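# Place the two closest-weight pistons in the steel tray

## Task

Of the five pistons, find the pair whose weights match most closely and set both inside the steel parts tray. None of the remaining three may touch the tray or stick out over it. The tray must end up lying flat on the bench. Everything must stay in place without the robot supporting it. Finally, open the grippers and pull the arms away.

## Robot and tools

Robot: two arms, left_arm and right_arm, on opposite sides of a table. Each has six joints in this column order: waist, shoulder, elbow, wrist pitch, wrist yaw, wrist roll. Each also has a parallel gripper. Base poses in the scene frame: left_arm at (+0.125, +0.541, +0.119) m, quat_wxyz (+0.437, 0, 0, -0.899). right_arm at (-0.159, -0.503, +0.134) m, quat_wxyz (+0.611, 0, 0, +0.792).

Scene frame: origin at the table centre, table top at z = +0.020 m, +z up. left_arm sits on the +y side. The arm names say nothing about which side of an image they appear on. In each gripper's own frame the fingers point along +x and close along y. The reported hand point lies midway between the pads, roughly 3 to 4 cm short of the fingertips. The URDF gives link offsets (upper arm about 0.264 m, forearm about 0.245 m) and the wrist camera frame (+z forward, +x right, +y down in the image).

execute_actions takes "actions", a list that is empty or holds exactly one item, plus an optional "pictures" boolean (images are included unless you set it false).
- Empty list: sends nothing and returns the current state.
- Motion item: {"rows": [...], "steps": n}. rows holds 1 to 15 rows; steps is 1 to 15 and defaults to 15. Each step lasts 1/30 s. Row k is applied on step k, and the final row repeats if steps outnumber rows.
- Wait item: {"steps": n} with n up to 300. It returns once n steps have passed since the previous result, and your reply time counts toward n.

Row layout: one flat list of 14 numbers, each in [-1, 1], covering both arms even when only one moves. Positions 1 to 6 are left_arm's joints, 7 is left_arm's opening, 8 to 13 are right_arm's joints, 14 is right_arm's opening.
- Joint entries are scaled offsets, not poses. A value of 1.0 equals 0.9615 rad for waist, shoulder and elbow, 1.713 rad for wrist pitch, 1.767 rad for wrist yaw and 1.728 rad for wrist roll. Offsets count from the joint angles in the most recent result that lists them. Before any such result exists in the scene, and for any second or later call in the same reply, they count from where the arm is when the action begins. They never add up row to row: every row is measured from the same reference. An all-zero row therefore pulls the arm back to that reference; it is not a pause.
- Joint ranges in rad: waist -3.054 to 3.054, shoulder 0.000 to 3.142, elbow 0.000 to 2.356, wrist pitch -1.571 to 1.571, wrist yaw -1.571 to 1.571, wrist roll -3.142 to 3.142. A call fails and sends nothing if it asks for more than 0.010 rad beyond a limit. True limits may differ by up to 0.010 rad. Requests beyond the true end are clipped to it and reported as "joint sent to its limit". That message may refer to an earlier action. Getting no such message does not prove there is room left.
- The opening entry is absolute. +1 is fully open, and empty fingers close at about -0.80; anything lower has no further effect. Going from fully open to closed takes at least 0.5 s.

Motion limits: on each step, a joint's target may lead its measured angle by no more than 0.211 rad (waist, shoulder, elbow), 0.213 (wrist pitch), 0.267 (wrist yaw) or 0.228 (wrist roll). If the targets would move the gripper more than 70 mm from where it is, all of that arm's targets are pulled back. Large moves therefore take several steps. Friction can leave a joint short of its target, especially at long reach, and tiny turns may not happen at all. Check the reported angles after every move.

Result lines:
- The state line gives, per arm, end_effector_position (m), end_effector_quat_wxyz, and linear and angular velocities. The position is less accurate at long reach.
- Joint positions and Joint velocities have one block per arm: six joints (rad, rad/s), then the pad gap (m, m/s; 0.088 means fully open).
- grip_measured is the finger opening on the command scale. Each gripper has its own fixed error of up to about 1 mm. Squeezing a rigid part makes it read narrower, by up to 0.061 on that scale. To hold something, command about 0.07 below grip_measured; a smaller difference gives a lighter grip. Parts under about 3 mm thick get proportionally less force. Pad force tops out near 34 to 49 N, and the pads may spike on first contact.
- "joint command not followed": a clearance check altered or blocked joint targets on some steps; the rest of the row still ran.
- HELD: on that step your row was not sent, in whole or in part.
- MOTOR HOT warns from 50 °C. At 95 °C an OVER-TEMPERATURE FAULT holds the arm. If it has not cooled within 30 to 60 s, the arm and its gripper lose power and go limp. Carrying loads heats motors, even while you think.

Between calls, the arms keep moving toward the last row sent. They stop doing so once all arms are nearly still (a blocked or very slow arm counts as still) or a step is HELD. Fingers that are mid-motion finish their travel. The simulation runs while you reason.

Cautions: keep every object on the table. Do not let the arms collide or press on each other. Avoid drops, slams and hard shoves. Load limits in N m: waist 16.8, shoulder 20.8, elbow 20.8, wrist pitch 5.49, wrist yaw 5.47, wrist roll 5.13, and a held object adds to the load. Reaching a limit stops that arm for 10 s and drops the rest of the call. Expect the occasional brief tug on a held part or nudge to a loose one.

zoom_image: "camera" is one of cam_high, cam_left_wrist, cam_right_wrist (each 504x504). "region" is [x0, y0, x1, y1] in that camera's pixels, origin at the top left, at most 504 by 504. It returns an enlarged crop of the camera's latest image. Approximate focal lengths: cam_high 653.456 px, cam_left_wrist 392.262 px, cam_right_wrist 429.86 px.

read_manual: the optional "section" argument takes only "licences". It returns URDF licence text and does not move anything.

finished_scene: "scene" is the number of the current scene. Replying without any tool call also ends the run.

Each tool is called as name([rows], argument=value, ...), one row to a line, values as JSON.

## Session

execute_actions(actions=[])

Scene clock: 0.00 s of 12600.00 s.
left_arm: end_effector_position=(+0.3136, +0.0837, +0.2523) grip_measured=+0.824 end_effector_quat_wxyz=(+0.447, +0.746, -0.022, -0.493) end_effector_velocity=(-0.001, +0.003, -0.002) end_effector_angular_velocity=(+0.017, -0.005, -0.003) | right_arm: end_effector_position=(+0.0481, -0.4325, +0.3196) grip_measured=+0.821 end_effector_quat_wxyz=(+0.049, -0.896, -0.065, +0.437) end_effector_velocity=(-0.001, -0.002, -0.001) end_effector_angular_velocity=(-0.012, +0.003, -0.001)
Joint positions: left_arm=[ 0.945  1.93   1.459 -0.405 -0.371  1.326  0.079] | right_arm=[-1.445  0.804  0.811 -0.899  0.08  -2.812  0.079]
Joint velocities: left_arm=[-0.002 -0.002 -0.007 -0.007 -0.007  0.007  0.   ] | right_arm=[-0.002 -0.002 -0.002 -0.007  0.007 -0.007 -0.   ]
Motor temperatures (°C, as the motors report them): left_arm=[23 25 31 29 22 21] | right_arm=[22 38 27 26 23 25]
Heat: left arm: hottest elbow 31 °C (+0.0 °C/min); right arm: hottest shoulder 38 °C (+0.0 °C/min).

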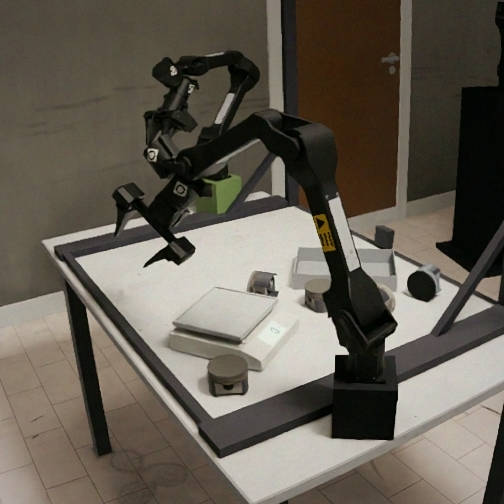

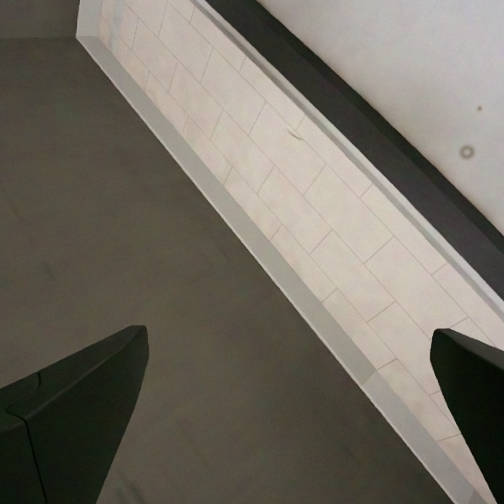

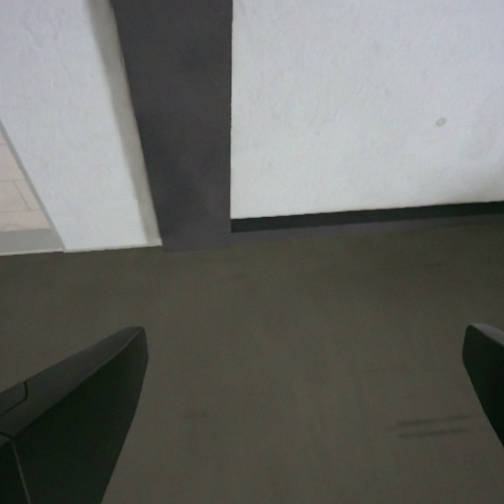

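execute_actions(actions=[])

Scene clock: 12.47 s of 12600.00 s.
left_arm: end_effector_position=(+0.3136, +0.0837, +0.2523) grip_measured=+0.824 end_effector_quat_wxyz=(+0.447, +0.746, -0.022, -0.493) end_effector_velocity=(-0.000, +0.001, -0.000) end_effector_angular_velocity=(-0.005, -0.003, +0.007) | right_arm: end_effector_position=(+0.0481, -0.4325, +0.3196) grip_measured=+0.821 end_effector_quat_wxyz=(+0.049, -0.896, -0.065, +0.437) end_effector_velocity=(-0.000, +0.003, +0.000) end_effector_angular_velocity=(+0.014, -0.002, +0.017)
Joint positions: left_arm=[ 0.945  1.93   1.459 -0.405 -0.371  1.326  0.079] | right_arm=[-1.445  0.804  0.811 -0.899  0.08  -2.812  0.079]
Joint velocities: left_arm=[-0.002 -0.002 -0.007  0.007 -0.007 -0.007 -0.   ] | right_arm=[-0.002 -0.002 -0.002  0.007 -0.022 -0.007  0.   ]
Motor temperatures (°C, as the motors report them): left_arm=[23 29 33 30 22 21] | right_arm=[22 37 29 27 23 25]
Heat: left arm: hottest elbow 33 °C (+9.6 °C/min); right arm: hottest shoulder 37 °C (-4.8 °C/min).
Steps of this call (steps 1 to 90: nothing new was sent; then 9.47 s passed at rest). Readings (joint positions):
1: left_arm=[0.945 1.930 1.459 -0.405 -0.371 1.326] | right_arm=[-1.445 0.804 0.811 -0.899 0.080 -2.812]
2: left_arm=[0.945 1.930 1.459 -0.405 -0.371 1.326] | right_arm=[-1.445 0.804 0.811 -0.899 0.080 -2.812]
4: left_arm=[0.945 1.930 1.459 -0.405 -0.371 1.326] | right_arm=[-1.445 0.804 0.811 -0.899 0.080 -2.812]
8: left_arm=[0.945 1.930 1.459 -0.405 -0.371 1.326] | right_arm=[-1.445 0.804 0.811 -0.899 0.080 -2.812]
90: the state above

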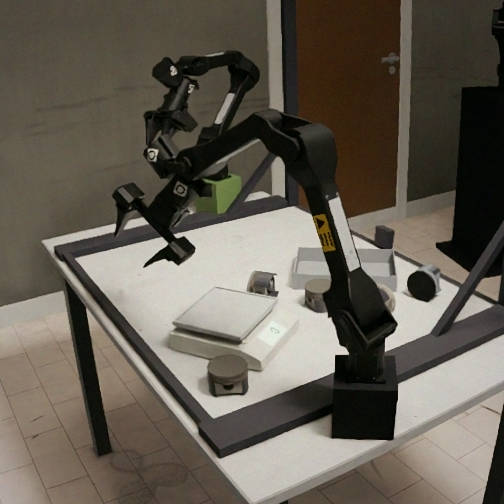

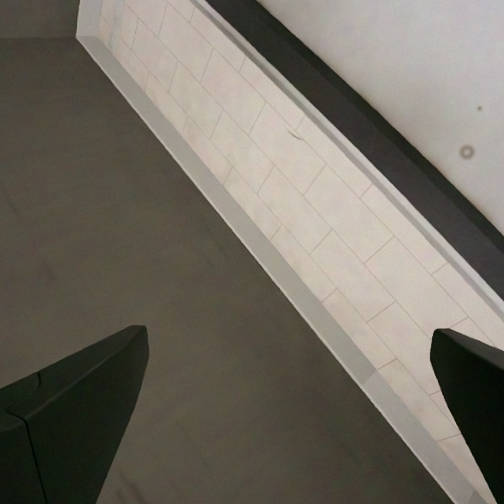

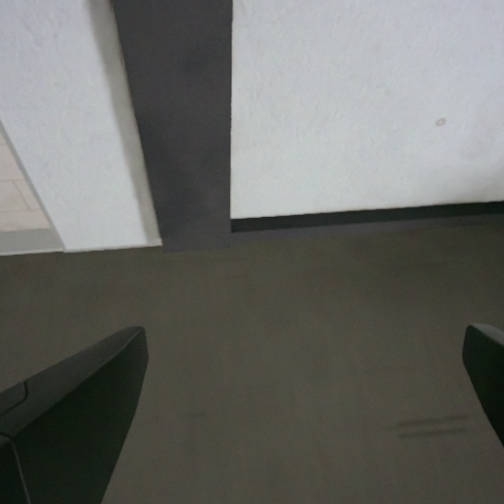

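execute_actions([
  {"rows":[[-0.05,-0.11,0,-0.1,0.04,-0.15,1,0,0,0,0,0,0,0.82],[-0.1,-0.22,0,-0.2,0.08,-0.3,1,0,0,0,0,0,0,0.82],[-0.255,-0.562,0,-0.517,0.21,-0.767,1,0,0,0,0,0,0,0.82]],"steps":15},
], pictures=false)

execute_actions([
  {"steps":30},
])

Scene clock: 17.83 s of 12600.00 s.
left_arm: end_effector_position=(+0.1388, +0.2158, +0.3630) grip_measured=+0.984 end_effector_quat_wxyz=(+0.505, +0.509, +0.195, -0.669) end_effector_velocity=(-0.030, +0.465, +0.127) end_effector_angular_velocity=(+0.768, +1.112, +1.818) | right_arm: end_effector_position=(+0.0481, -0.4325, +0.3196) grip_measured=+0.821 end_effector_quat_wxyz=(+0.049, -0.896, -0.065, +0.437) end_effector_velocity=(-0.002, -0.000, -0.002) end_effector_angular_velocity=(+0.007, +0.010, -0.004)
Joint positions: left_arm=[ 0.701  1.416  1.463 -1.119 -0.012  0.537  0.087] | right_arm=[-1.445  0.804  0.811 -0.899  0.08  -2.812  0.079]
Joint velocities: left_arm=[-0.002 -0.891  0.144 -1.868  0.081 -2.117 -0.   ] | right_arm=[-0.002 -0.002 -0.002 -0.007 -0.007  0.007 -0.   ]
Motor temperatures (°C, as the motors report them): left_arm=[23 30 33 30 22 21] | right_arm=[22 37 30 27 23 25]
Heat: left arm: hottest elbow 33 °C (+6.7 °C/min); right arm: hottest shoulder 37 °C (-3.4 °C/min).
Steps of this call (steps 1 to 90: nothing new was sent; then 1.87 s passed at rest; steps 91 to 105: all 15 steps of this action). Readings (joint positions):
91: left_arm=[0.943 1.917 1.460 -0.436 -0.358 1.269] | right_arm=[-1.445 0.804 0.811 -0.899 0.080 -2.812]
92: left_arm=[0.936 1.893 1.459 -0.499 -0.331 1.208] | right_arm=[-1.445 0.804 0.811 -0.899 0.080 -2.812]
94: left_arm=[0.896 1.847 1.453 -0.573 -0.258 1.139] | right_arm=[-1.445 0.804 0.811 -0.899 0.080 -2.812]
98: left_arm=[0.777 1.716 1.455 -0.717 -0.109 0.973] | right_arm=[-1.445 0.804 0.811 -0.899 0.080 -2.812]
105: the state above

Scene clock: 18.83 s of 12600.00 s.
left_arm: end_effector_position=(+0.1361, +0.2531, +0.3580) grip_measured=+0.985 end_effector_quat_wxyz=(+0.593, +0.395, +0.407, -0.572) end_effector_velocity=(+0.000, +0.005, -0.002) end_effector_angular_velocity=(+0.022, -0.003, +0.007) | right_arm: end_effector_position=(+0.0481, -0.4325, +0.3196) grip_measured=+0.821 end_effector_quat_wxyz=(+0.049, -0.896, -0.065, +0.437) end_effector_velocity=(-0.004, -0.002, -0.005) end_effector_angular_velocity=(-0.027, +0.021, +0.026)
Joint positions: left_arm=[ 0.701  1.384  1.467 -1.288 -0.003  0.003  0.087] | right_arm=[-1.445  0.804  0.811 -0.899  0.08  -2.812  0.079]
Joint velocities: left_arm=[-0.002 -0.002 -0.002 -0.022 -0.007 -0.007 -0.   ] | right_arm=[-0.007 -0.002 -0.007 -0.022 -0.007 -0.037  0.   ]
Motor temperatures (°C, as the motors report them): left_arm=[23 30 33 30 22 21] | right_arm=[22 37 30 27 23 25]
Heat: left arm: hottest elbow 33 °C (+6.4 °C/min); right arm: hottest shoulder 37 °C (-3.2 °C/min).
Steps of this call (steps 1 to 30: the robot went on to your last target). Readings (joint positions):
1: left_arm=[0.701 1.392 1.466 -1.177 -0.009 0.467] | right_arm=[-1.445 0.804 0.811 -0.899 0.080 -2.812]
2: left_arm=[0.701 1.378 1.467 -1.217 -0.006 0.396] | right_arm=[-1.445 0.804 0.811 -0.899 0.080 -2.812]
4: left_arm=[0.701 1.375 1.467 -1.256 -0.004 0.256] | right_arm=[-1.445 0.804 0.811 -0.899 0.080 -2.812]
8: left_arm=[0.701 1.384 1.467 -1.282 -0.003 0.057] | right_arm=[-1.445 0.804 0.811 -0.899 0.080 -2.812]
30: the state above
All arms were judged still, so your last target was given up. Only a new action makes them travel on or press farther. Fingers that are still opening or closing keep moving.

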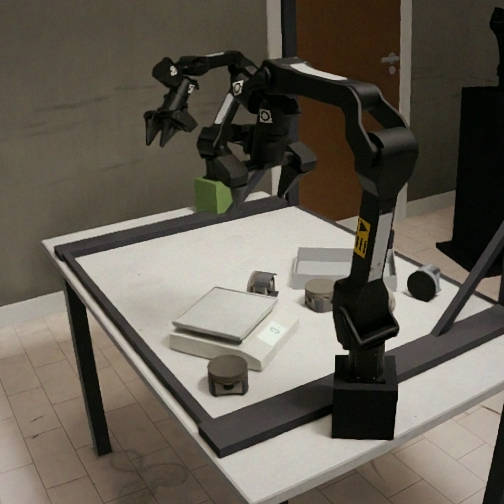

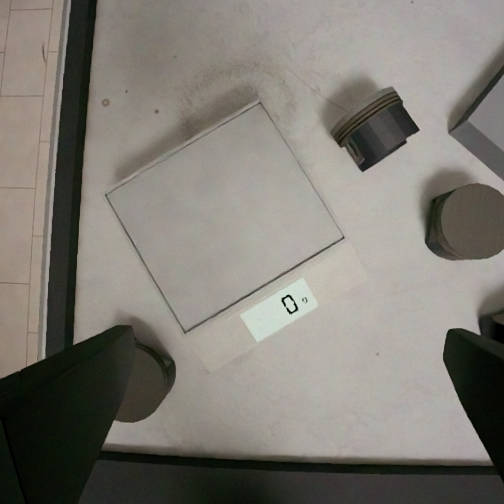

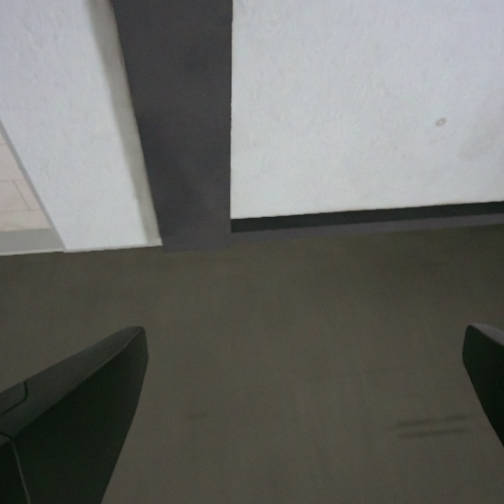

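execute_actions([
  {"rows":[[-0.05,0,0,0,0,0,1,0,0,0,0,0,0,0.82],[-0.12,0,0,0,0,0,1,0,0,0,0,0,0,0.82],[-0.2,0,0,0,0,0,1,0,0,0,0,0,0,0.82],[-0.73,0,0,0,0,0,1,0,0,0,0,0,0,0.82]],"steps":15},
], pictures=false)

execute_actions([
  {"steps":20},
])

Scene clock: 24.20 s of 12600.00 s.
left_arm: end_effector_position=(-0.0509, +0.3130, +0.3580) grip_measured=+0.985 end_effector_quat_wxyz=(+0.362, +0.508, +0.250, -0.740) end_effector_velocity=(-0.042, +0.031, +0.000) end_effector_angular_velocity=(-0.013, -0.006, -0.165) | right_arm: end_effector_position=(+0.0481, -0.4325, +0.3196) grip_measured=+0.821 end_effector_quat_wxyz=(+0.049, -0.896, -0.065, +0.437) end_effector_velocity=(-0.003, +0.004, -0.002) end_effector_angular_velocity=(+0.010, +0.014, +0.038)
Joint positions: left_arm=[ 0.009  1.384  1.467 -1.288  0.004  0.002  0.087] | right_arm=[-1.445  0.804  0.811 -0.899  0.08  -2.812  0.079]
Joint velocities: left_arm=[-0.193 -0.002 -0.002  0.007 -0.022 -0.022 -0.   ] | right_arm=[-0.002 -0.002 -0.002 -0.007 -0.037 -0.022 -0.   ]
Motor temperatures (°C, as the motors report them): left_arm=[23 30 33 30 22 21] | right_arm=[22 37 30 28 23 25]
Heat: left arm: hottest elbow 33 °C (+5.0 °C/min); right arm: hottest shoulder 37 °C (-2.5 °C/min).
Steps of this call (steps 1 to 90: nothing new was sent; then 1.87 s passed at rest; steps 91 to 105: all 15 steps of this action). Readings (joint positions):
91: left_arm=[0.697 1.384 1.467 -1.288 -0.004 0.003] | right_arm=[-1.445 0.804 0.811 -0.899 0.080 -2.812]
92: left_arm=[0.678 1.384 1.467 -1.288 -0.008 0.002] | right_arm=[-1.445 0.804 0.811 -0.899 0.080 -2.812]
94: left_arm=[0.588 1.384 1.467 -1.288 -0.010 0.002] | right_arm=[-1.445 0.804 0.811 -0.899 0.080 -2.812]
98: left_arm=[0.327 1.384 1.467 -1.288 -0.004 0.002] | right_arm=[-1.445 0.804 0.811 -0.899 0.080 -2.812]
105: the state above

Scene clock: 24.87 s of 12600.00 s.
left_arm: end_effector_position=(-0.0518, +0.3137, +0.3580) grip_measured=+0.985 end_effector_quat_wxyz=(+0.361, +0.510, +0.248, -0.741) end_effector_velocity=(-0.002, +0.000, +0.000) end_effector_angular_velocity=(+0.000, +0.012, +0.002) | right_arm: end_effector_position=(+0.0481, -0.4325, +0.3196) grip_measured=+0.821 end_effector_quat_wxyz=(+0.049, -0.896, -0.065, +0.437) end_effector_velocity=(-0.002, +0.001, -0.002) end_effector_angular_velocity=(-0.013, +0.010, +0.024)
Joint positions: left_arm=[ 0.003  1.384  1.467 -1.288 -0.     0.002  0.087] | right_arm=[-1.445  0.804  0.811 -0.899  0.08  -2.812  0.079]
Joint velocities: left_arm=[-0.002 -0.002 -0.002  0.007  0.007 -0.007 -0.   ] | right_arm=[ 0.002  0.002 -0.002 -0.007 -0.007 -0.022 -0.   ]
Motor temperatures (°C, as the motors report them): left_arm=[23 30 33 30 22 21] | right_arm=[22 37 30 28 23 25]
Heat: left arm: hottest elbow 33 °C (+4.8 °C/min); right arm: hottest shoulder 37 °C (-2.4 °C/min).
Steps of this call (steps 1 to 15: the robot went on to your last target; steps 16 to 20: nothing new was sent). Readings (joint positions):
1: left_arm=[0.006 1.384 1.467 -1.288 0.003 0.002] | right_arm=[-1.445 0.804 0.811 -0.899 0.080 -2.812]
2: left_arm=[0.005 1.384 1.467 -1.288 0.001 0.002] | right_arm=[-1.445 0.804 0.811 -0.899 0.080 -2.812]
4: left_arm=[0.005 1.384 1.467 -1.288 -0.000 0.002] | right_arm=[-1.445 0.804 0.811 -0.899 0.080 -2.812]
8: left_arm=[0.004 1.384 1.467 -1.288 -0.000 0.002] | right_arm=[-1.445 0.804 0.811 -0.899 0.080 -2.812]
20: the state above
All arms were judged still, so your last target was given up. Only a new action makes them travel on or press farther. Fingers that are still opening or closing keep moving.

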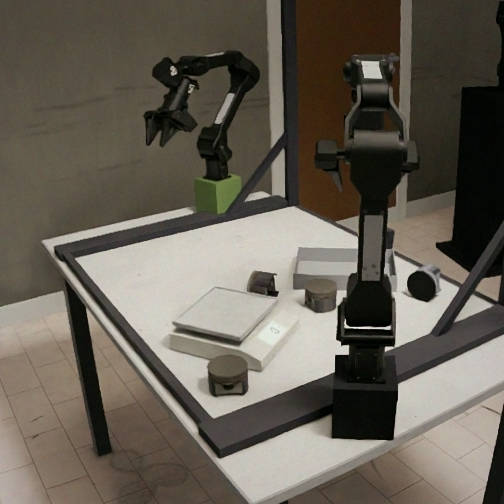

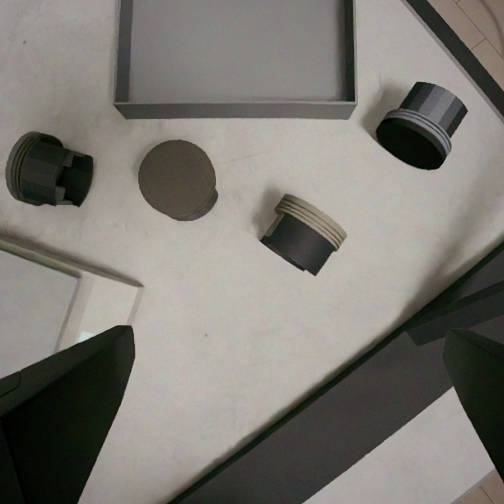

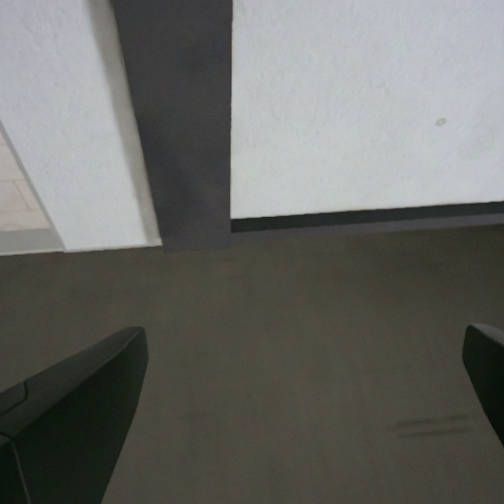

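execute_actions([
  {"rows":[[0.02,0.06,-0.01,0.03,0,0,1,0,0,0,0,0,0,0.82],[0.05,0.15,-0.03,0.07,0,0,1,0,0,0,0,0,0,0.82],[0.195,0.615,-0.106,0.29,0,0,1,0,0,0,0,0,0,0.82]],"steps":15},
], pictures=false)

execute_actions([
  {"steps":20},
])

Scene clock: 30.40 s of 12600.00 s.
left_arm: end_effector_position=(-0.0576, +0.1883, +0.1748) grip_measured=+0.985 end_effector_quat_wxyz=(+0.401, +0.541, +0.328, -0.662) end_effector_velocity=(+0.047, +0.082, -0.330) end_effector_angular_velocity=(+0.813, -0.411, +0.018) | right_arm: end_effector_position=(+0.0481, -0.4325, +0.3196) grip_measured=+0.821 end_effector_quat_wxyz=(+0.049, -0.896, -0.065, +0.437) end_effector_velocity=(-0.001, -0.002, -0.001) end_effector_angular_velocity=(-0.004, +0.006, -0.013)
Joint positions: left_arm=[ 0.187  1.938  1.376 -0.809  0.001  0.002  0.087] | right_arm=[-1.445  0.804  0.811 -0.899  0.08  -2.812  0.079]
Joint velocities: left_arm=[ 0.012  0.711 -0.222  0.022  0.007 -0.007 -0.   ] | right_arm=[-0.002 -0.002 -0.002 -0.007  0.007  0.007 -0.   ]
Motor temperatures (°C, as the motors report them): left_arm=[23 30 34 30 22 21] | right_arm=[22 36 31 28 23 25]
Heat: left arm: hottest elbow 34 °C (+5.9 °C/min); right arm: hottest shoulder 36 °C (-3.9 °C/min).
Steps of this call (steps 1 to 90: nothing new was sent; then 2.03 s passed at rest; steps 91 to 105: all 15 steps of this action). Readings (joint positions):
91: left_arm=[0.005 1.390 1.467 -1.283 -0.000 0.002] | right_arm=[-1.445 0.804 0.811 -0.899 0.080 -2.812]
92: left_arm=[0.011 1.410 1.466 -1.258 0.001 0.002] | right_arm=[-1.445 0.804 0.811 -0.899 0.080 -2.812]
94: left_arm=[0.057 1.463 1.454 -1.157 0.005 0.002] | right_arm=[-1.445 0.804 0.811 -0.899 0.080 -2.812]
98: left_arm=[0.149 1.637 1.406 -0.974 0.001 0.002] | right_arm=[-1.445 0.804 0.811 -0.899 0.080 -2.812]
105: the state above

Scene clock: 31.07 s of 12600.00 s.
left_arm: end_effector_position=(-0.0570, +0.1890, +0.1610) grip_measured=+0.985 end_effector_quat_wxyz=(+0.398, +0.549, +0.333, -0.655) end_effector_velocity=(-0.000, -0.001, +0.001) end_effector_angular_velocity=(-0.009, -0.002, +0.006) | right_arm: end_effector_position=(+0.0481, -0.4325, +0.3196) grip_measured=+0.821 end_effector_quat_wxyz=(+0.049, -0.896, -0.065, +0.437) end_effector_velocity=(-0.004, -0.001, -0.004) end_effector_angular_velocity=(-0.007, +0.021, +0.008)
Joint positions: left_arm=[ 0.188  1.97   1.366 -0.791  0.001  0.002  0.087] | right_arm=[-1.445  0.804  0.811 -0.899  0.08  -2.812  0.079]
Joint velocities: left_arm=[-0.002 -0.002 -0.002  0.007 -0.007 -0.007 -0.   ] | right_arm=[-0.002 -0.002 -0.002 -0.022 -0.007 -0.007 -0.   ]
Motor temperatures (°C, as the motors report them): left_arm=[23 30 34 30 22 21] | right_arm=[22 36 31 28 23 25]
Heat: left arm: hottest elbow 34 °C (+5.8 °C/min); right arm: hottest shoulder 36 °C (-3.9 °C/min).
Steps of this call (steps 1 to 20: the robot went on to your last target). Readings (joint positions):
1: left_arm=[0.188 1.957 1.369 -0.809 0.001 0.002] | right_arm=[-1.445 0.804 0.811 -0.899 0.080 -2.812]
2: left_arm=[0.188 1.966 1.364 -0.807 0.001 0.002] | right_arm=[-1.445 0.804 0.811 -0.899 0.080 -2.812]
4: left_arm=[0.188 1.970 1.363 -0.797 0.001 0.002] | right_arm=[-1.445 0.804 0.811 -0.899 0.080 -2.812]
8: left_arm=[0.188 1.970 1.366 -0.791 0.001 0.002] | right_arm=[-1.445 0.804 0.811 -0.899 0.080 -2.812]
20: the state above

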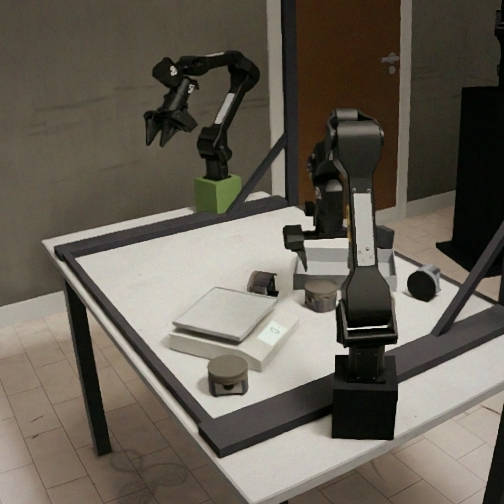

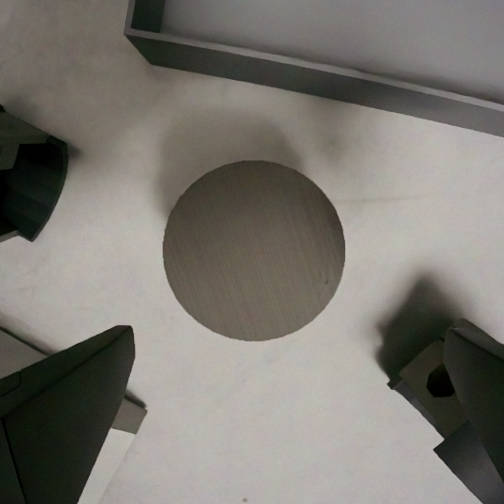

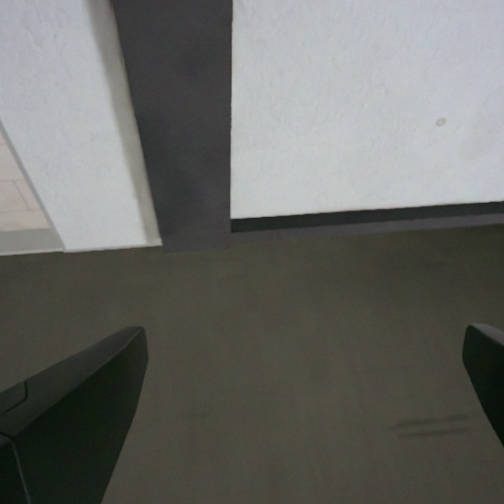

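execute_actions([
  {"rows":[[0.01,0.02,0.005,0.02,0,0,1,0,0,0,0,0,0,0.82],[0.02,0.04,0.005,0.03,0,0,1,0,0,0,0,0,0,0.82],[0.03,0.06,0,0.04,0,0,1,0,0,0,0,0,0,0.82],[0.03,0.08,0,0.05,0,0,1,0,0,0,0,0,0,0.82],[0.03,0.1,0,0.06,0,0,1,0,0,0,0,0,0,0.82],[0.03,0.122,-0.005,0.067,0,0,1,0,0,0,0,0,0,0.82]],"steps":15},
])

Scene clock: 39.97 s of 12600.00 s.
left_arm: end_effector_position=(-0.0540, +0.1699, +0.1244) grip_measured=+0.985 end_effector_quat_wxyz=(+0.408, +0.542, +0.339, -0.652) end_effector_velocity=(-0.005, +0.001, +0.003) end_effector_angular_velocity=(-0.001, +0.026, +0.001) | right_arm: end_effector_position=(+0.0481, -0.4325, +0.3196) grip_measured=+0.821 end_effector_quat_wxyz=(+0.049, -0.896, -0.065, +0.437) end_effector_velocity=(-0.002, +0.002, -0.001) end_effector_angular_velocity=(+0.009, +0.012, +0.017)
Joint positions: left_arm=[ 0.215  2.075  1.364 -0.677  0.001  0.002  0.087] | right_arm=[-1.445  0.804  0.811 -0.899  0.08  -2.812  0.079]
Joint velocities: left_arm=[-0.002 -0.007 -0.002  0.007  0.022 -0.007 -0.   ] | right_arm=[-0.002  0.002  0.002 -0.007 -0.022 -0.007 -0.   ]
Motor temperatures (°C, as the motors report them): left_arm=[23 31 34 29 22 21] | right_arm=[22 36 31 28 23 25]
Heat: left arm: hottest elbow 34 °C (+4.5 °C/min); right arm: hottest shoulder 36 °C (-3.0 °C/min).
Steps of this call (steps 1 to 15: the robot went on to your last target; steps 16 to 90: nothing new was sent; then 5.40 s passed at rest; steps 91 to 105: all 15 steps of this action). Readings (joint positions):
91: left_arm=[0.188 1.970 1.366 -0.787 0.001 0.002] | right_arm=[-1.445 0.804 0.811 -0.899 0.080 -2.812]
92: left_arm=[0.190 1.973 1.366 -0.775 0.001 0.002] | right_arm=[-1.445 0.804 0.811 -0.899 0.080 -2.812]
94: left_arm=[0.198 1.989 1.366 -0.739 0.001 0.002] | right_arm=[-1.445 0.804 0.811 -0.899 0.080 -2.812]
98: left_arm=[0.214 2.050 1.367 -0.692 0.001 0.002] | right_arm=[-1.445 0.804 0.811 -0.899 0.080 -2.812]
105: the state above

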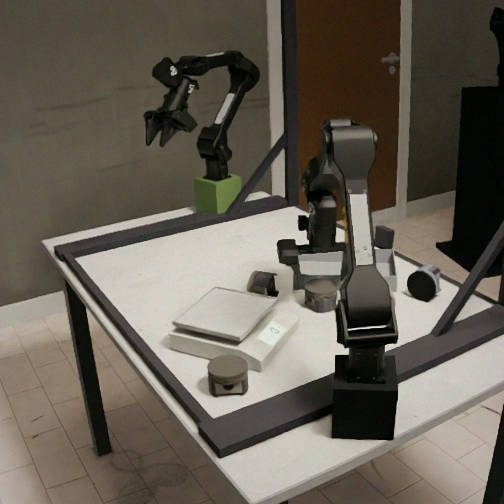

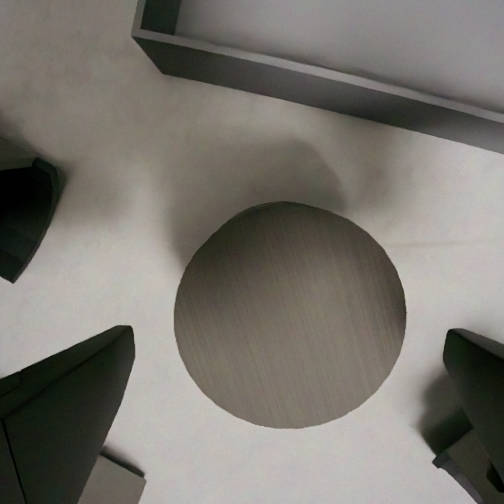

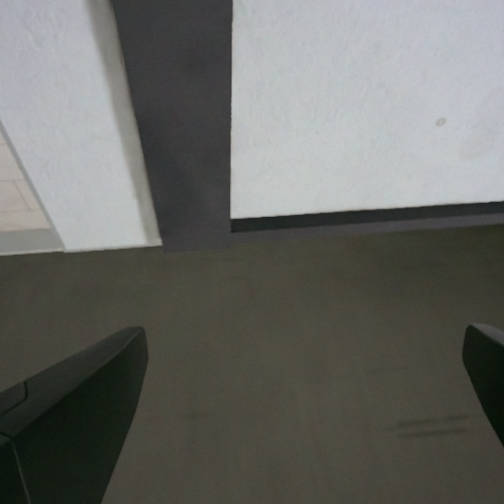

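execute_actions([
  {"rows":[[0,0.02,0,0.01,0,0,1,0,0,0,0,0,0,0.82],[0,0.04,0,0.02,0,0,1,0,0,0,0,0,0,0.82],[0,0.06,-0.005,0.03,0,0,1,0,0,0,0,0,0,0.82],[0,0.08,-0.005,0.04,0,0,1,0,0,0,0,0,0,0.82],[0,0.1,-0.01,0.05,0,0,1,0,0,0,0,0,0,0.82],[0,0.115,-0.01,0.059,0,0,1,0,0,0,0,0,0,0.82]],"steps":15},
], pictures=false)

execute_actions([
  {"rows":[[0,0,0,0,0,0,0.85,0,0,0,0,0,0,0.82],[0,0,0,0,0,0,0.75,0,0,0,0,0,0,0.82],[0,0,0,0,0,0,0.68,0,0,0,0,0,0,0.82],[0,0,0,0,0,0,0.64,0,0,0,0,0,0,0.82],[0,0,0,0,0,0,0.6,0,0,0,0,0,0,0.82],[0,0,0,0,0,0,0.56,0,0,0,0,0,0,0.82],[0,0,0,0,0,0,0.5,0,0,0,0,0,0,0.82]],"steps":15},
])

Scene clock: 51.23 s of 12600.00 s.
left_arm: end_effector_position=(-0.0576, +0.1624, +0.0881) grip_measured=+0.985 end_effector_quat_wxyz=(+0.407, +0.543, +0.340, -0.651) end_effector_velocity=(+0.002, +0.003, -0.001) end_effector_angular_velocity=(+0.007, -0.013, -0.008) | right_arm: end_effector_position=(+0.0481, -0.4325, +0.3196) grip_measured=+0.821 end_effector_quat_wxyz=(+0.049, -0.896, -0.065, +0.437) end_effector_velocity=(-0.003, -0.003, -0.004) end_effector_angular_velocity=(-0.020, +0.022, -0.001)
Joint positions: left_arm=[ 0.215  2.173  1.359 -0.577  0.001  0.002  0.087] | right_arm=[-1.445  0.804  0.811 -0.899  0.08  -2.812  0.079]
Joint velocities: left_arm=[-0.002 -0.002 -0.007 -0.007 -0.007  0.007 -0.   ] | right_arm=[-0.002  0.002 -0.002 -0.022  0.007 -0.007  0.   ]
Motor temperatures (°C, as the motors report them): left_arm=[23 32 34 29 22 21] | right_arm=[22 36 32 29 23 25]
Heat: left arm: hottest elbow 34 °C (+3.5 °C/min); right arm: hottest shoulder 36 °C (-2.3 °C/min).
Steps of this call (steps 1 to 15: the robot went on to your last target; steps 16 to 90: nothing new was sent; then 7.77 s passed at rest; steps 91 to 105: all 15 steps of this action). Readings (joint positions):
91: left_arm=[0.215 2.075 1.364 -0.675 0.001 0.002] | right_arm=[-1.445 0.804 0.811 -0.899 0.080 -2.812]
92: left_arm=[0.215 2.078 1.364 -0.669 0.001 0.002] | right_arm=[-1.445 0.804 0.811 -0.899 0.080 -2.812]
94: left_arm=[0.215 2.094 1.364 -0.638 0.001 0.002] | right_arm=[-1.445 0.804 0.811 -0.899 0.080 -2.812]
98: left_arm=[0.215 2.152 1.364 -0.593 0.001 0.002] | right_arm=[-1.445 0.804 0.811 -0.899 0.080 -2.812]
105: the state above

Scene clock: 51.73 s of 12600.00 s.
left_arm: end_effector_position=(-0.0577, +0.1624, +0.0881) grip_measured=+0.598 end_effector_quat_wxyz=(+0.407, +0.543, +0.340, -0.651) end_effector_velocity=(-0.000, +0.004, -0.001) end_effector_angular_velocity=(+0.015, +0.002, +0.003) | right_arm: end_effector_position=(+0.0481, -0.4325, +0.3196) grip_measured=+0.821 end_effector_quat_wxyz=(+0.049, -0.896, -0.065, +0.437) end_effector_velocity=(-0.004, -0.000, -0.004) end_effector_angular_velocity=(-0.007, +0.021, +0.013)
Joint positions: left_arm=[ 0.215  2.173  1.359 -0.577  0.001  0.002  0.068] | right_arm=[-1.445  0.804  0.811 -0.899  0.08  -2.812  0.079]
Joint velocities: left_arm=[-0.002 -0.002 -0.007 -0.007  0.007 -0.007  0.   ] | right_arm=[ 0.002 -0.002 -0.002 -0.022 -0.007 -0.007 -0.   ]
Motor temperatures (°C, as the motors report them): left_arm=[23 32 34 29 22 21] | right_arm=[22 35 32 29 23 25]
Heat: left arm: hottest elbow 34 °C (+3.5 °C/min); right arm: hottest shoulder 35 °C (-3.5 °C/min).
Steps of this call (steps 1 to 15: all 15 steps of this action). Readings (joint positions):
1: left_arm=[0.215 2.173 1.359 -0.577 0.001 0.002] | right_arm=[-1.445 0.804 0.811 -0.899 0.080 -2.812]
2: left_arm=[0.215 2.173 1.359 -0.577 0.001 0.002] | right_arm=[-1.445 0.804 0.811 -0.899 0.080 -2.812]
4: left_arm=[0.215 2.173 1.359 -0.577 0.001 0.002] | right_arm=[-1.445 0.804 0.811 -0.899 0.080 -2.812]
8: left_arm=[0.215 2.173 1.359 -0.577 0.001 0.002] | right_arm=[-1.445 0.804 0.811 -0.899 0.080 -2.812]
15: the state above

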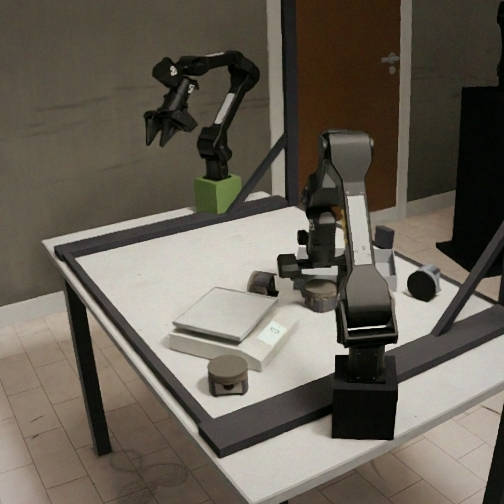

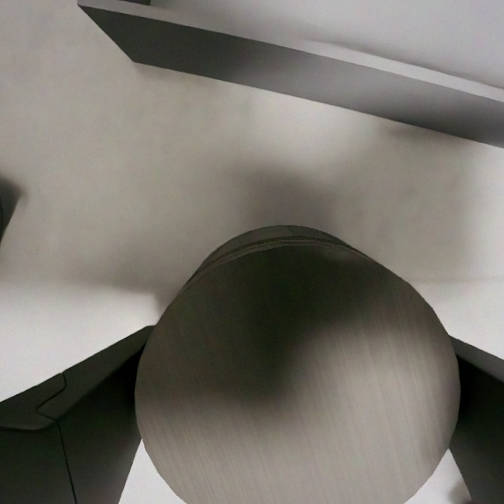

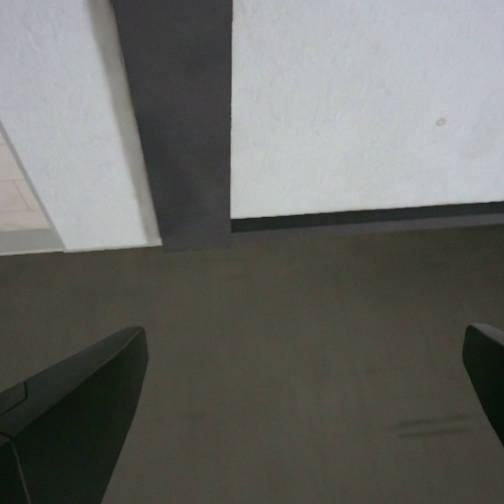

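execute_actions([
  {"rows":[[0,-0.02,0.02,-0.02,0,0,0.52,0,0,0,0,0,0,0.82],[0,-0.04,0.05,-0.05,0,0,0.52,0,0,0,0,0,0,0.82],[0,-0.06,0.09,-0.085,0,0,0.52,0,0,0,0,0,0,0.82],[0,-0.085,0.13,-0.12,0,0,0.52,0,0,0,0,0,0,0.82],[0,-0.11,0.17,-0.16,0,0,0.52,0,0,0,0,0,0,0.82],[0,-0.135,0.21,-0.2,0,0,0.52,0,0,0,0,0,0,0.82],[0,-0.158,0.252,-0.235,0,0,0.52,0,0,0,0,0,0,0.82]],"steps":15},
], pictures=false)

execute_actions([
  {"rows":[[0.03,0,0,0,0,0,0.52,0,0,0,0,0,0,0.82],[0.07,0,0,0,0,0,0.52,0,0,0,0,0,0,0.82],[0.11,0,0,0,0,0,0.52,0,0,0,0,0,0,0.82],[0.16,0,0,0,0,0,0.52,0,0,0,0,0,0,0.82],[0.21,0,0,0,0,0,0.52,0,0,0,0,0,0,0.82],[0.26,0,0,0,0,0,0.52,0,0,0,0,0,0,0.82],[0.31,0,0,0,0,0,0.52,0,0,0,0,0,0,0.82],[0.36,0,0,0,0,0,0.52,0,0,0,0,0,0,0.82],[0.41,0,0,0,0,0,0.52,0,0,0,0,0,0,0.82],[0.46,0,0,0,0,0,0.52,0,0,0,0,0,0,0.82],[0.5,0,0,0,0,0,0.52,0,0,0,0,0,0,0.82],[0.53,0,0,0,0,0,0.52,0,0,0,0,0,0,0.82],[0.555,0,0,0,0,0,0.52,0,0,0,0,0,0,0.82]],"steps":15},
], pictures=false)

execute_actions([
  {"steps":12},
])

Scene clock: 61.40 s of 12600.00 s.
left_arm: end_effector_position=(-0.0589, +0.1598, +0.2040) grip_measured=+0.598 end_effector_quat_wxyz=(+0.409, +0.539, +0.338, -0.654) end_effector_velocity=(+0.012, +0.025, -0.007) end_effector_angular_velocity=(+0.113, -0.064, -0.008) | right_arm: end_effector_position=(+0.0481, -0.4325, +0.3196) grip_measured=+0.821 end_effector_quat_wxyz=(+0.049, -0.896, -0.065, +0.437) end_effector_velocity=(-0.004, -0.001, -0.004) end_effector_angular_velocity=(-0.016, +0.019, +0.019)
Joint positions: left_arm=[ 0.215  2.013  1.603 -0.969  0.001  0.002  0.068] | right_arm=[-1.445  0.804  0.811 -0.899  0.08  -2.812  0.079]
Joint velocities: left_arm=[-0.002  0.002 -0.002 -0.125 -0.007  0.007  0.   ] | right_arm=[-0.002 -0.002 -0.002 -0.022 -0.007 -0.022 -0.   ]
Motor temperatures (°C, as the motors report them): left_arm=[23 34 34 29 22 21] | right_arm=[22 35 32 29 23 25]
Heat: left arm: hottest shoulder 34 °C (+2.0 °C/min); right arm: hottest shoulder 35 °C (-3.0 °C/min).
Steps of this call (steps 1 to 15: the robot went on to your last target; steps 16 to 90: nothing new was sent; then 6.17 s passed at rest; steps 91 to 105: all 15 steps of this action). Readings (joint positions):
91: left_arm=[0.215 2.172 1.361 -0.581 0.001 0.002] | right_arm=[-1.445 0.804 0.811 -0.899 0.080 -2.812]
92: left_arm=[0.215 2.171 1.371 -0.601 0.001 0.002] | right_arm=[-1.445 0.804 0.811 -0.899 0.080 -2.812]
94: left_arm=[0.215 2.163 1.404 -0.687 0.001 0.002] | right_arm=[-1.445 0.804 0.811 -0.899 0.080 -2.812]
98: left_arm=[0.215 2.104 1.515 -0.884 0.001 0.002] | right_arm=[-1.445 0.804 0.811 -0.899 0.080 -2.812]
105: the state above

Scene clock: 61.90 s of 12600.00 s.
left_arm: end_effector_position=(+0.1597, +0.1189, +0.2030) grip_measured=+0.598 end_effector_quat_wxyz=(+0.568, +0.435, +0.465, -0.522) end_effector_velocity=(+0.331, +0.020, +0.002) end_effector_angular_velocity=(-0.030, -0.083, +0.763) | right_arm: end_effector_position=(+0.0481, -0.4325, +0.3196) grip_measured=+0.821 end_effector_quat_wxyz=(+0.049, -0.896, -0.065, +0.437) end_effector_velocity=(-0.001, +0.000, -0.002) end_effector_angular_velocity=(+0.005, +0.015, -0.004)
Joint positions: left_arm=[ 0.743  2.015  1.602 -0.966 -0.009  0.002  0.068] | right_arm=[-1.445  0.804  0.811 -0.899  0.08  -2.812  0.079]
Joint velocities: left_arm=[ 0.755 -0.002 -0.002  0.037 -0.081  0.007  0.   ] | right_arm=[-0.002  0.002 -0.002 -0.007 -0.007  0.007 -0.   ]
Motor temperatures (°C, as the motors report them): left_arm=[23 34 34 29 22 21] | right_arm=[22 35 32 29 23 25]
Heat: left arm: hottest shoulder 34 °C (+2.0 °C/min); right arm: hottest shoulder 35 °C (-3.0 °C/min).
Steps of this call (steps 1 to 15: all 15 steps of this action). Readings (joint positions):
1: left_arm=[0.217 2.013 1.603 -0.972 0.001 0.002] | right_arm=[-1.445 0.804 0.811 -0.899 0.080 -2.812]
2: left_arm=[0.223 2.014 1.603 -0.973 0.004 0.002] | right_arm=[-1.445 0.804 0.811 -0.899 0.080 -2.812]
4: left_arm=[0.259 2.015 1.602 -0.973 0.009 0.002] | right_arm=[-1.445 0.804 0.811 -0.899 0.080 -2.812]
8: left_arm=[0.425 2.015 1.602 -0.966 0.007 0.002] | right_arm=[-1.445 0.804 0.811 -0.899 0.080 -2.812]
15: the state above

Scene clock: 62.30 s of 12600.00 s.
left_arm: end_effector_position=(+0.1598, +0.1194, +0.2029) grip_measured=+0.598 end_effector_quat_wxyz=(+0.566, +0.432, +0.468, -0.523) end_effector_velocity=(+0.006, +0.004, -0.001) end_effector_angular_velocity=(+0.015, -0.031, +0.031) | right_arm: end_effector_position=(+0.0481, -0.4325, +0.3196) grip_measured=+0.821 end_effector_quat_wxyz=(+0.049, -0.896, -0.065, +0.437) end_effector_velocity=(-0.003, -0.000, -0.002) end_effector_angular_velocity=(+0.007, +0.010, -0.004)
Joint positions: left_arm=[ 0.747  2.015  1.602 -0.969  0.001  0.002  0.068] | right_arm=[-1.445  0.804  0.811 -0.899  0.08  -2.812  0.079]
Joint velocities: left_arm=[ 0.002 -0.002 -0.007 -0.007 -0.037 -0.022 -0.   ] | right_arm=[-0.002 -0.007 -0.007 -0.007 -0.007  0.007 -0.   ]
Motor temperatures (°C, as the motors report them): left_arm=[23 34 34 29 22 21] | right_arm=[22 35 32 29 23 25]
Heat: left arm: hottest shoulder 34 °C (+2.0 °C/min); right arm: hottest shoulder 35 °C (-3.0 °C/min).
Steps of this call (steps 1 to 12: the robot went on to your last target). Readings (joint positions):
1: left_arm=[0.763 2.015 1.602 -0.967 -0.010 0.002] | right_arm=[-1.445 0.804 0.811 -0.899 0.080 -2.812]
2: left_arm=[0.772 2.015 1.602 -0.968 -0.010 0.002] | right_arm=[-1.445 0.804 0.811 -0.899 0.080 -2.812]
4: left_arm=[0.770 2.015 1.602 -0.969 -0.006 0.002] | right_arm=[-1.445 0.804 0.811 -0.899 0.080 -2.812]
8: left_arm=[0.750 2.015 1.602 -0.969 0.000 0.002] | right_arm=[-1.445 0.804 0.811 -0.899 0.080 -2.812]
12: the state above

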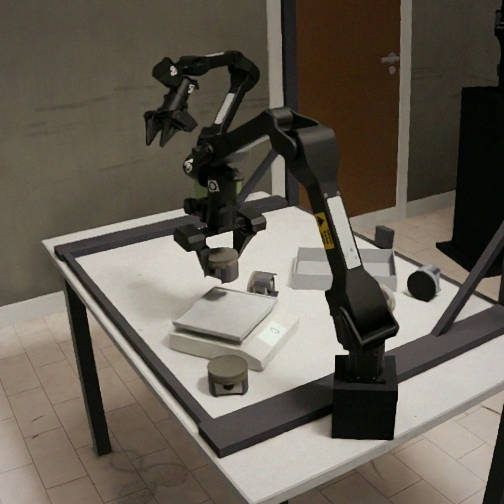

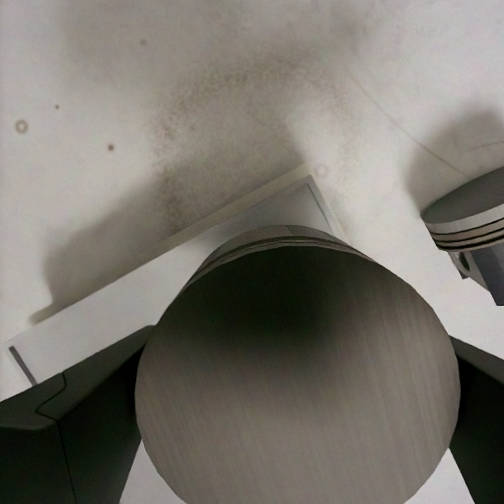

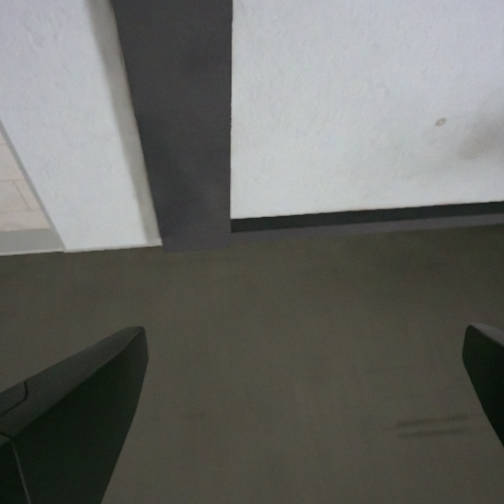

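execute_actions([
  {"rows":[[0,0.003,-0.02,0.01,0,0,0.52,0,0,0,0,0,0,0.82],[0,0.006,-0.04,0.022,0,0,0.52,0,0,0,0,0,0,0.82],[0,0.01,-0.06,0.034,0,0,0.52,0,0,0,0,0,0,0.82],[0,0.013,-0.08,0.045,0,0,0.52,0,0,0,0,0,0,0.82],[0,0.016,-0.1,0.056,0,0,0.52,0,0,0,0,0,0,0.82],[0,0.02,-0.115,0.065,0,0,0.52,0,0,0,0,0,0,0.82],[0,0.02,-0.13,0.073,0,0,0.52,0,0,0,0,0,0,0.82],[0,0.02,-0.142,0.08,0,0,0.52,0,0,0,0,0,0,0.82]],"steps":15},
])

Scene clock: 67.50 s of 12600.00 s.
left_arm: end_effector_position=(+0.1592, +0.1266, +0.1669) grip_measured=+0.598 end_effector_quat_wxyz=(+0.565, +0.434, +0.470, -0.521) end_effector_velocity=(-0.001, -0.006, +0.000) end_effector_angular_velocity=(-0.031, -0.011, -0.013) | right_arm: end_effector_position=(+0.0481, -0.4325, +0.3196) grip_measured=+0.821 end_effector_quat_wxyz=(+0.049, -0.896, -0.065, +0.437) end_effector_velocity=(-0.001, -0.001, -0.002) end_effector_angular_velocity=(-0.013, +0.010, +0.014)
Joint positions: left_arm=[ 0.747  2.027  1.474 -0.835  0.001  0.002  0.068] | right_arm=[-1.445  0.804  0.811 -0.899  0.08  -2.812  0.079]
Joint velocities: left_arm=[-0.007 -0.002 -0.007  0.037 -0.007  0.007 -0.   ] | right_arm=[-0.007  0.002 -0.002 -0.007 -0.007 -0.022  0.   ]
Motor temperatures (°C, as the motors report them): left_arm=[23 35 34 29 22 21] | right_arm=[22 35 33 29 23 25]
Heat: left arm: hottest shoulder 35 °C (+3.0 °C/min); right arm: hottest shoulder 35 °C (-3.0 °C/min).
Steps of this call (steps 1 to 15: the robot went on to your last target; steps 16 to 141: nothing new was sent; steps 142 to 156: all 15 steps of this action). Readings (joint positions):
142: left_arm=[0.747 2.025 1.595 -0.968 0.001 0.002] | right_arm=[-1.445 0.804 0.811 -0.899 0.080 -2.812]
143: left_arm=[0.747 2.025 1.591 -0.959 0.001 0.002] | right_arm=[-1.445 0.804 0.811 -0.899 0.080 -2.812]
145: left_arm=[0.747 2.025 1.571 -0.926 0.001 0.002] | right_arm=[-1.445 0.804 0.811 -0.899 0.080 -2.812]
149: left_arm=[0.747 2.025 1.506 -0.868 0.001 0.002] | right_arm=[-1.445 0.804 0.811 -0.899 0.080 -2.812]
156: the state above

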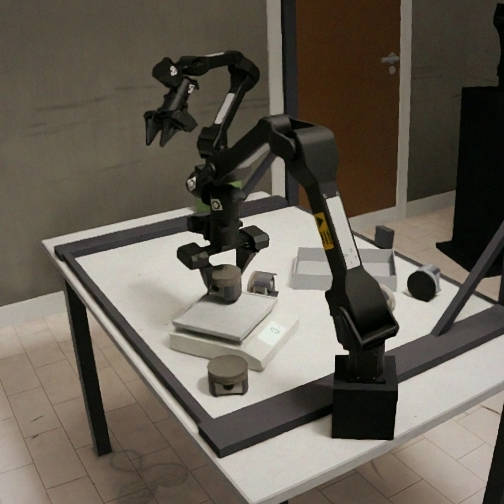

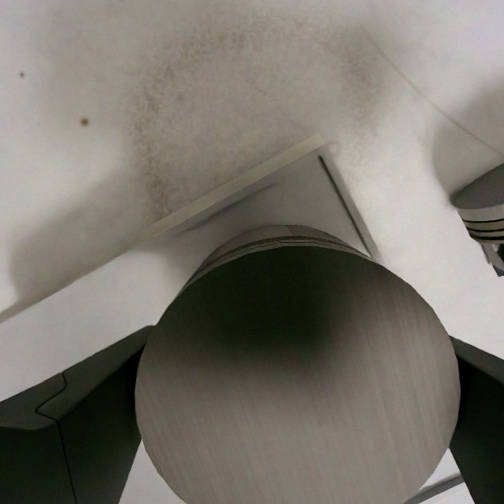

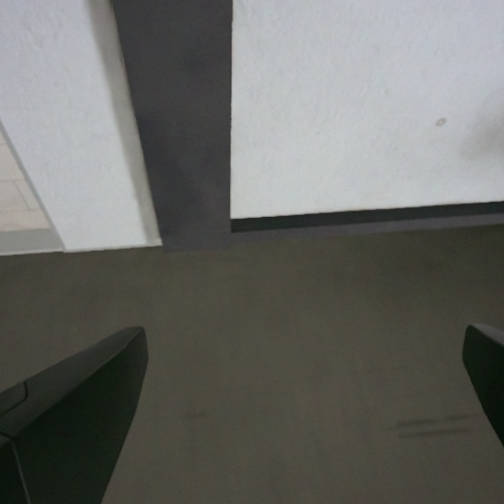

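execute_actions([
  {"rows":[[0,0,-0.01,0.005,0,0,0.52,0,0,0,0,0,0,0.82],[0,0,-0.02,0.01,0,0,0.52,0,0,0,0,0,0,0.82],[0,0,-0.03,0.015,0,0,0.52,0,0,0,0,0,0,0.82],[0,0,-0.04,0.02,0,0,0.52,0,0,0,0,0,0,0.82],[0,0,-0.048,0.024,0,0,0.52,0,0,0,0,0,0,0.82]],"steps":15},
])

Scene clock: 72.37 s of 12600.00 s.
left_arm: end_effector_position=(+0.1589, +0.1301, +0.1574) grip_measured=+0.598 end_effector_quat_wxyz=(+0.564, +0.434, +0.471, -0.521) end_effector_velocity=(-0.000, +0.004, -0.001) end_effector_angular_velocity=(+0.013, -0.005, +0.006) | right_arm: end_effector_position=(+0.0481, -0.4325, +0.3196) grip_measured=+0.821 end_effector_quat_wxyz=(+0.049, -0.896, -0.065, +0.437) end_effector_velocity=(-0.004, -0.001, -0.004) end_effector_angular_velocity=(-0.007, +0.021, +0.008)
Joint positions: left_arm=[ 0.747  2.027  1.434 -0.797  0.001  0.002  0.068] | right_arm=[-1.445  0.804  0.811 -0.899  0.08  -2.812  0.079]
Joint velocities: left_arm=[-0.002 -0.002 -0.007 -0.007 -0.007 -0.007 -0.   ] | right_arm=[-0.002 -0.002 -0.002 -0.022 -0.007 -0.007 -0.   ]
Motor temperatures (°C, as the motors report them): left_arm=[23 35 34 29 22 21] | right_arm=[22 35 33 29 23 25]
Heat: left arm: hottest shoulder 35 °C (+2.0 °C/min); right arm: hottest shoulder 35 °C (-2.0 °C/min).
Steps of this call (steps 1 to 15: the robot went on to your last target; steps 16 to 90: nothing new was sent; then 1.37 s passed at rest; steps 91 to 105: all 15 steps of this action). Readings (joint positions):
91: left_arm=[0.747 2.027 1.472 -0.834 0.001 0.002] | right_arm=[-1.445 0.804 0.811 -0.899 0.080 -2.812]
92: left_arm=[0.747 2.027 1.471 -0.830 0.001 0.002] | right_arm=[-1.445 0.804 0.811 -0.899 0.080 -2.812]
94: left_arm=[0.747 2.027 1.461 -0.817 0.001 0.002] | right_arm=[-1.445 0.804 0.811 -0.899 0.080 -2.812]
98: left_arm=[0.747 2.027 1.438 -0.804 0.001 0.002] | right_arm=[-1.445 0.804 0.811 -0.899 0.080 -2.812]
105: the state above

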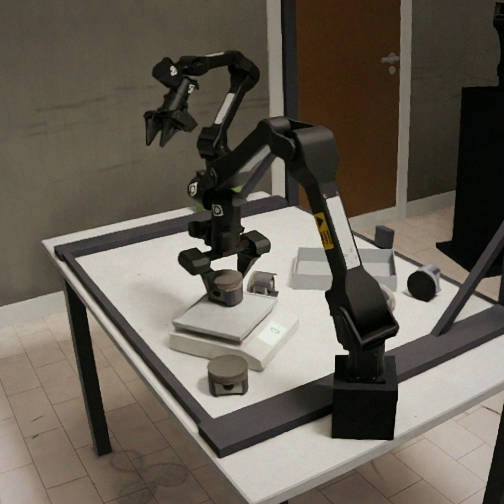

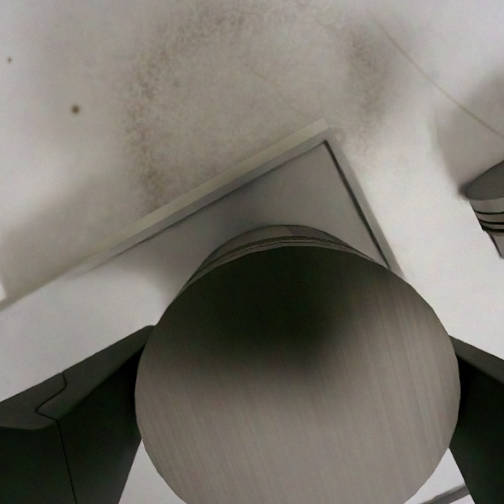

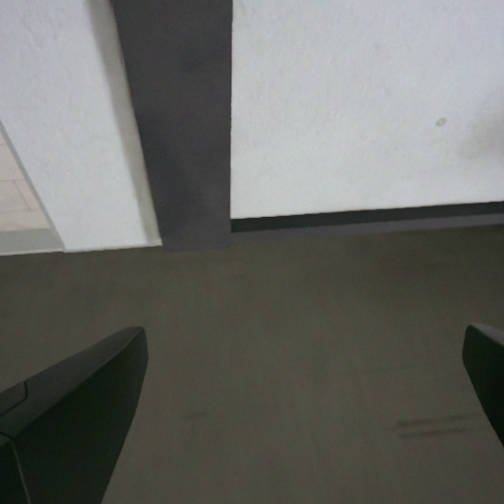

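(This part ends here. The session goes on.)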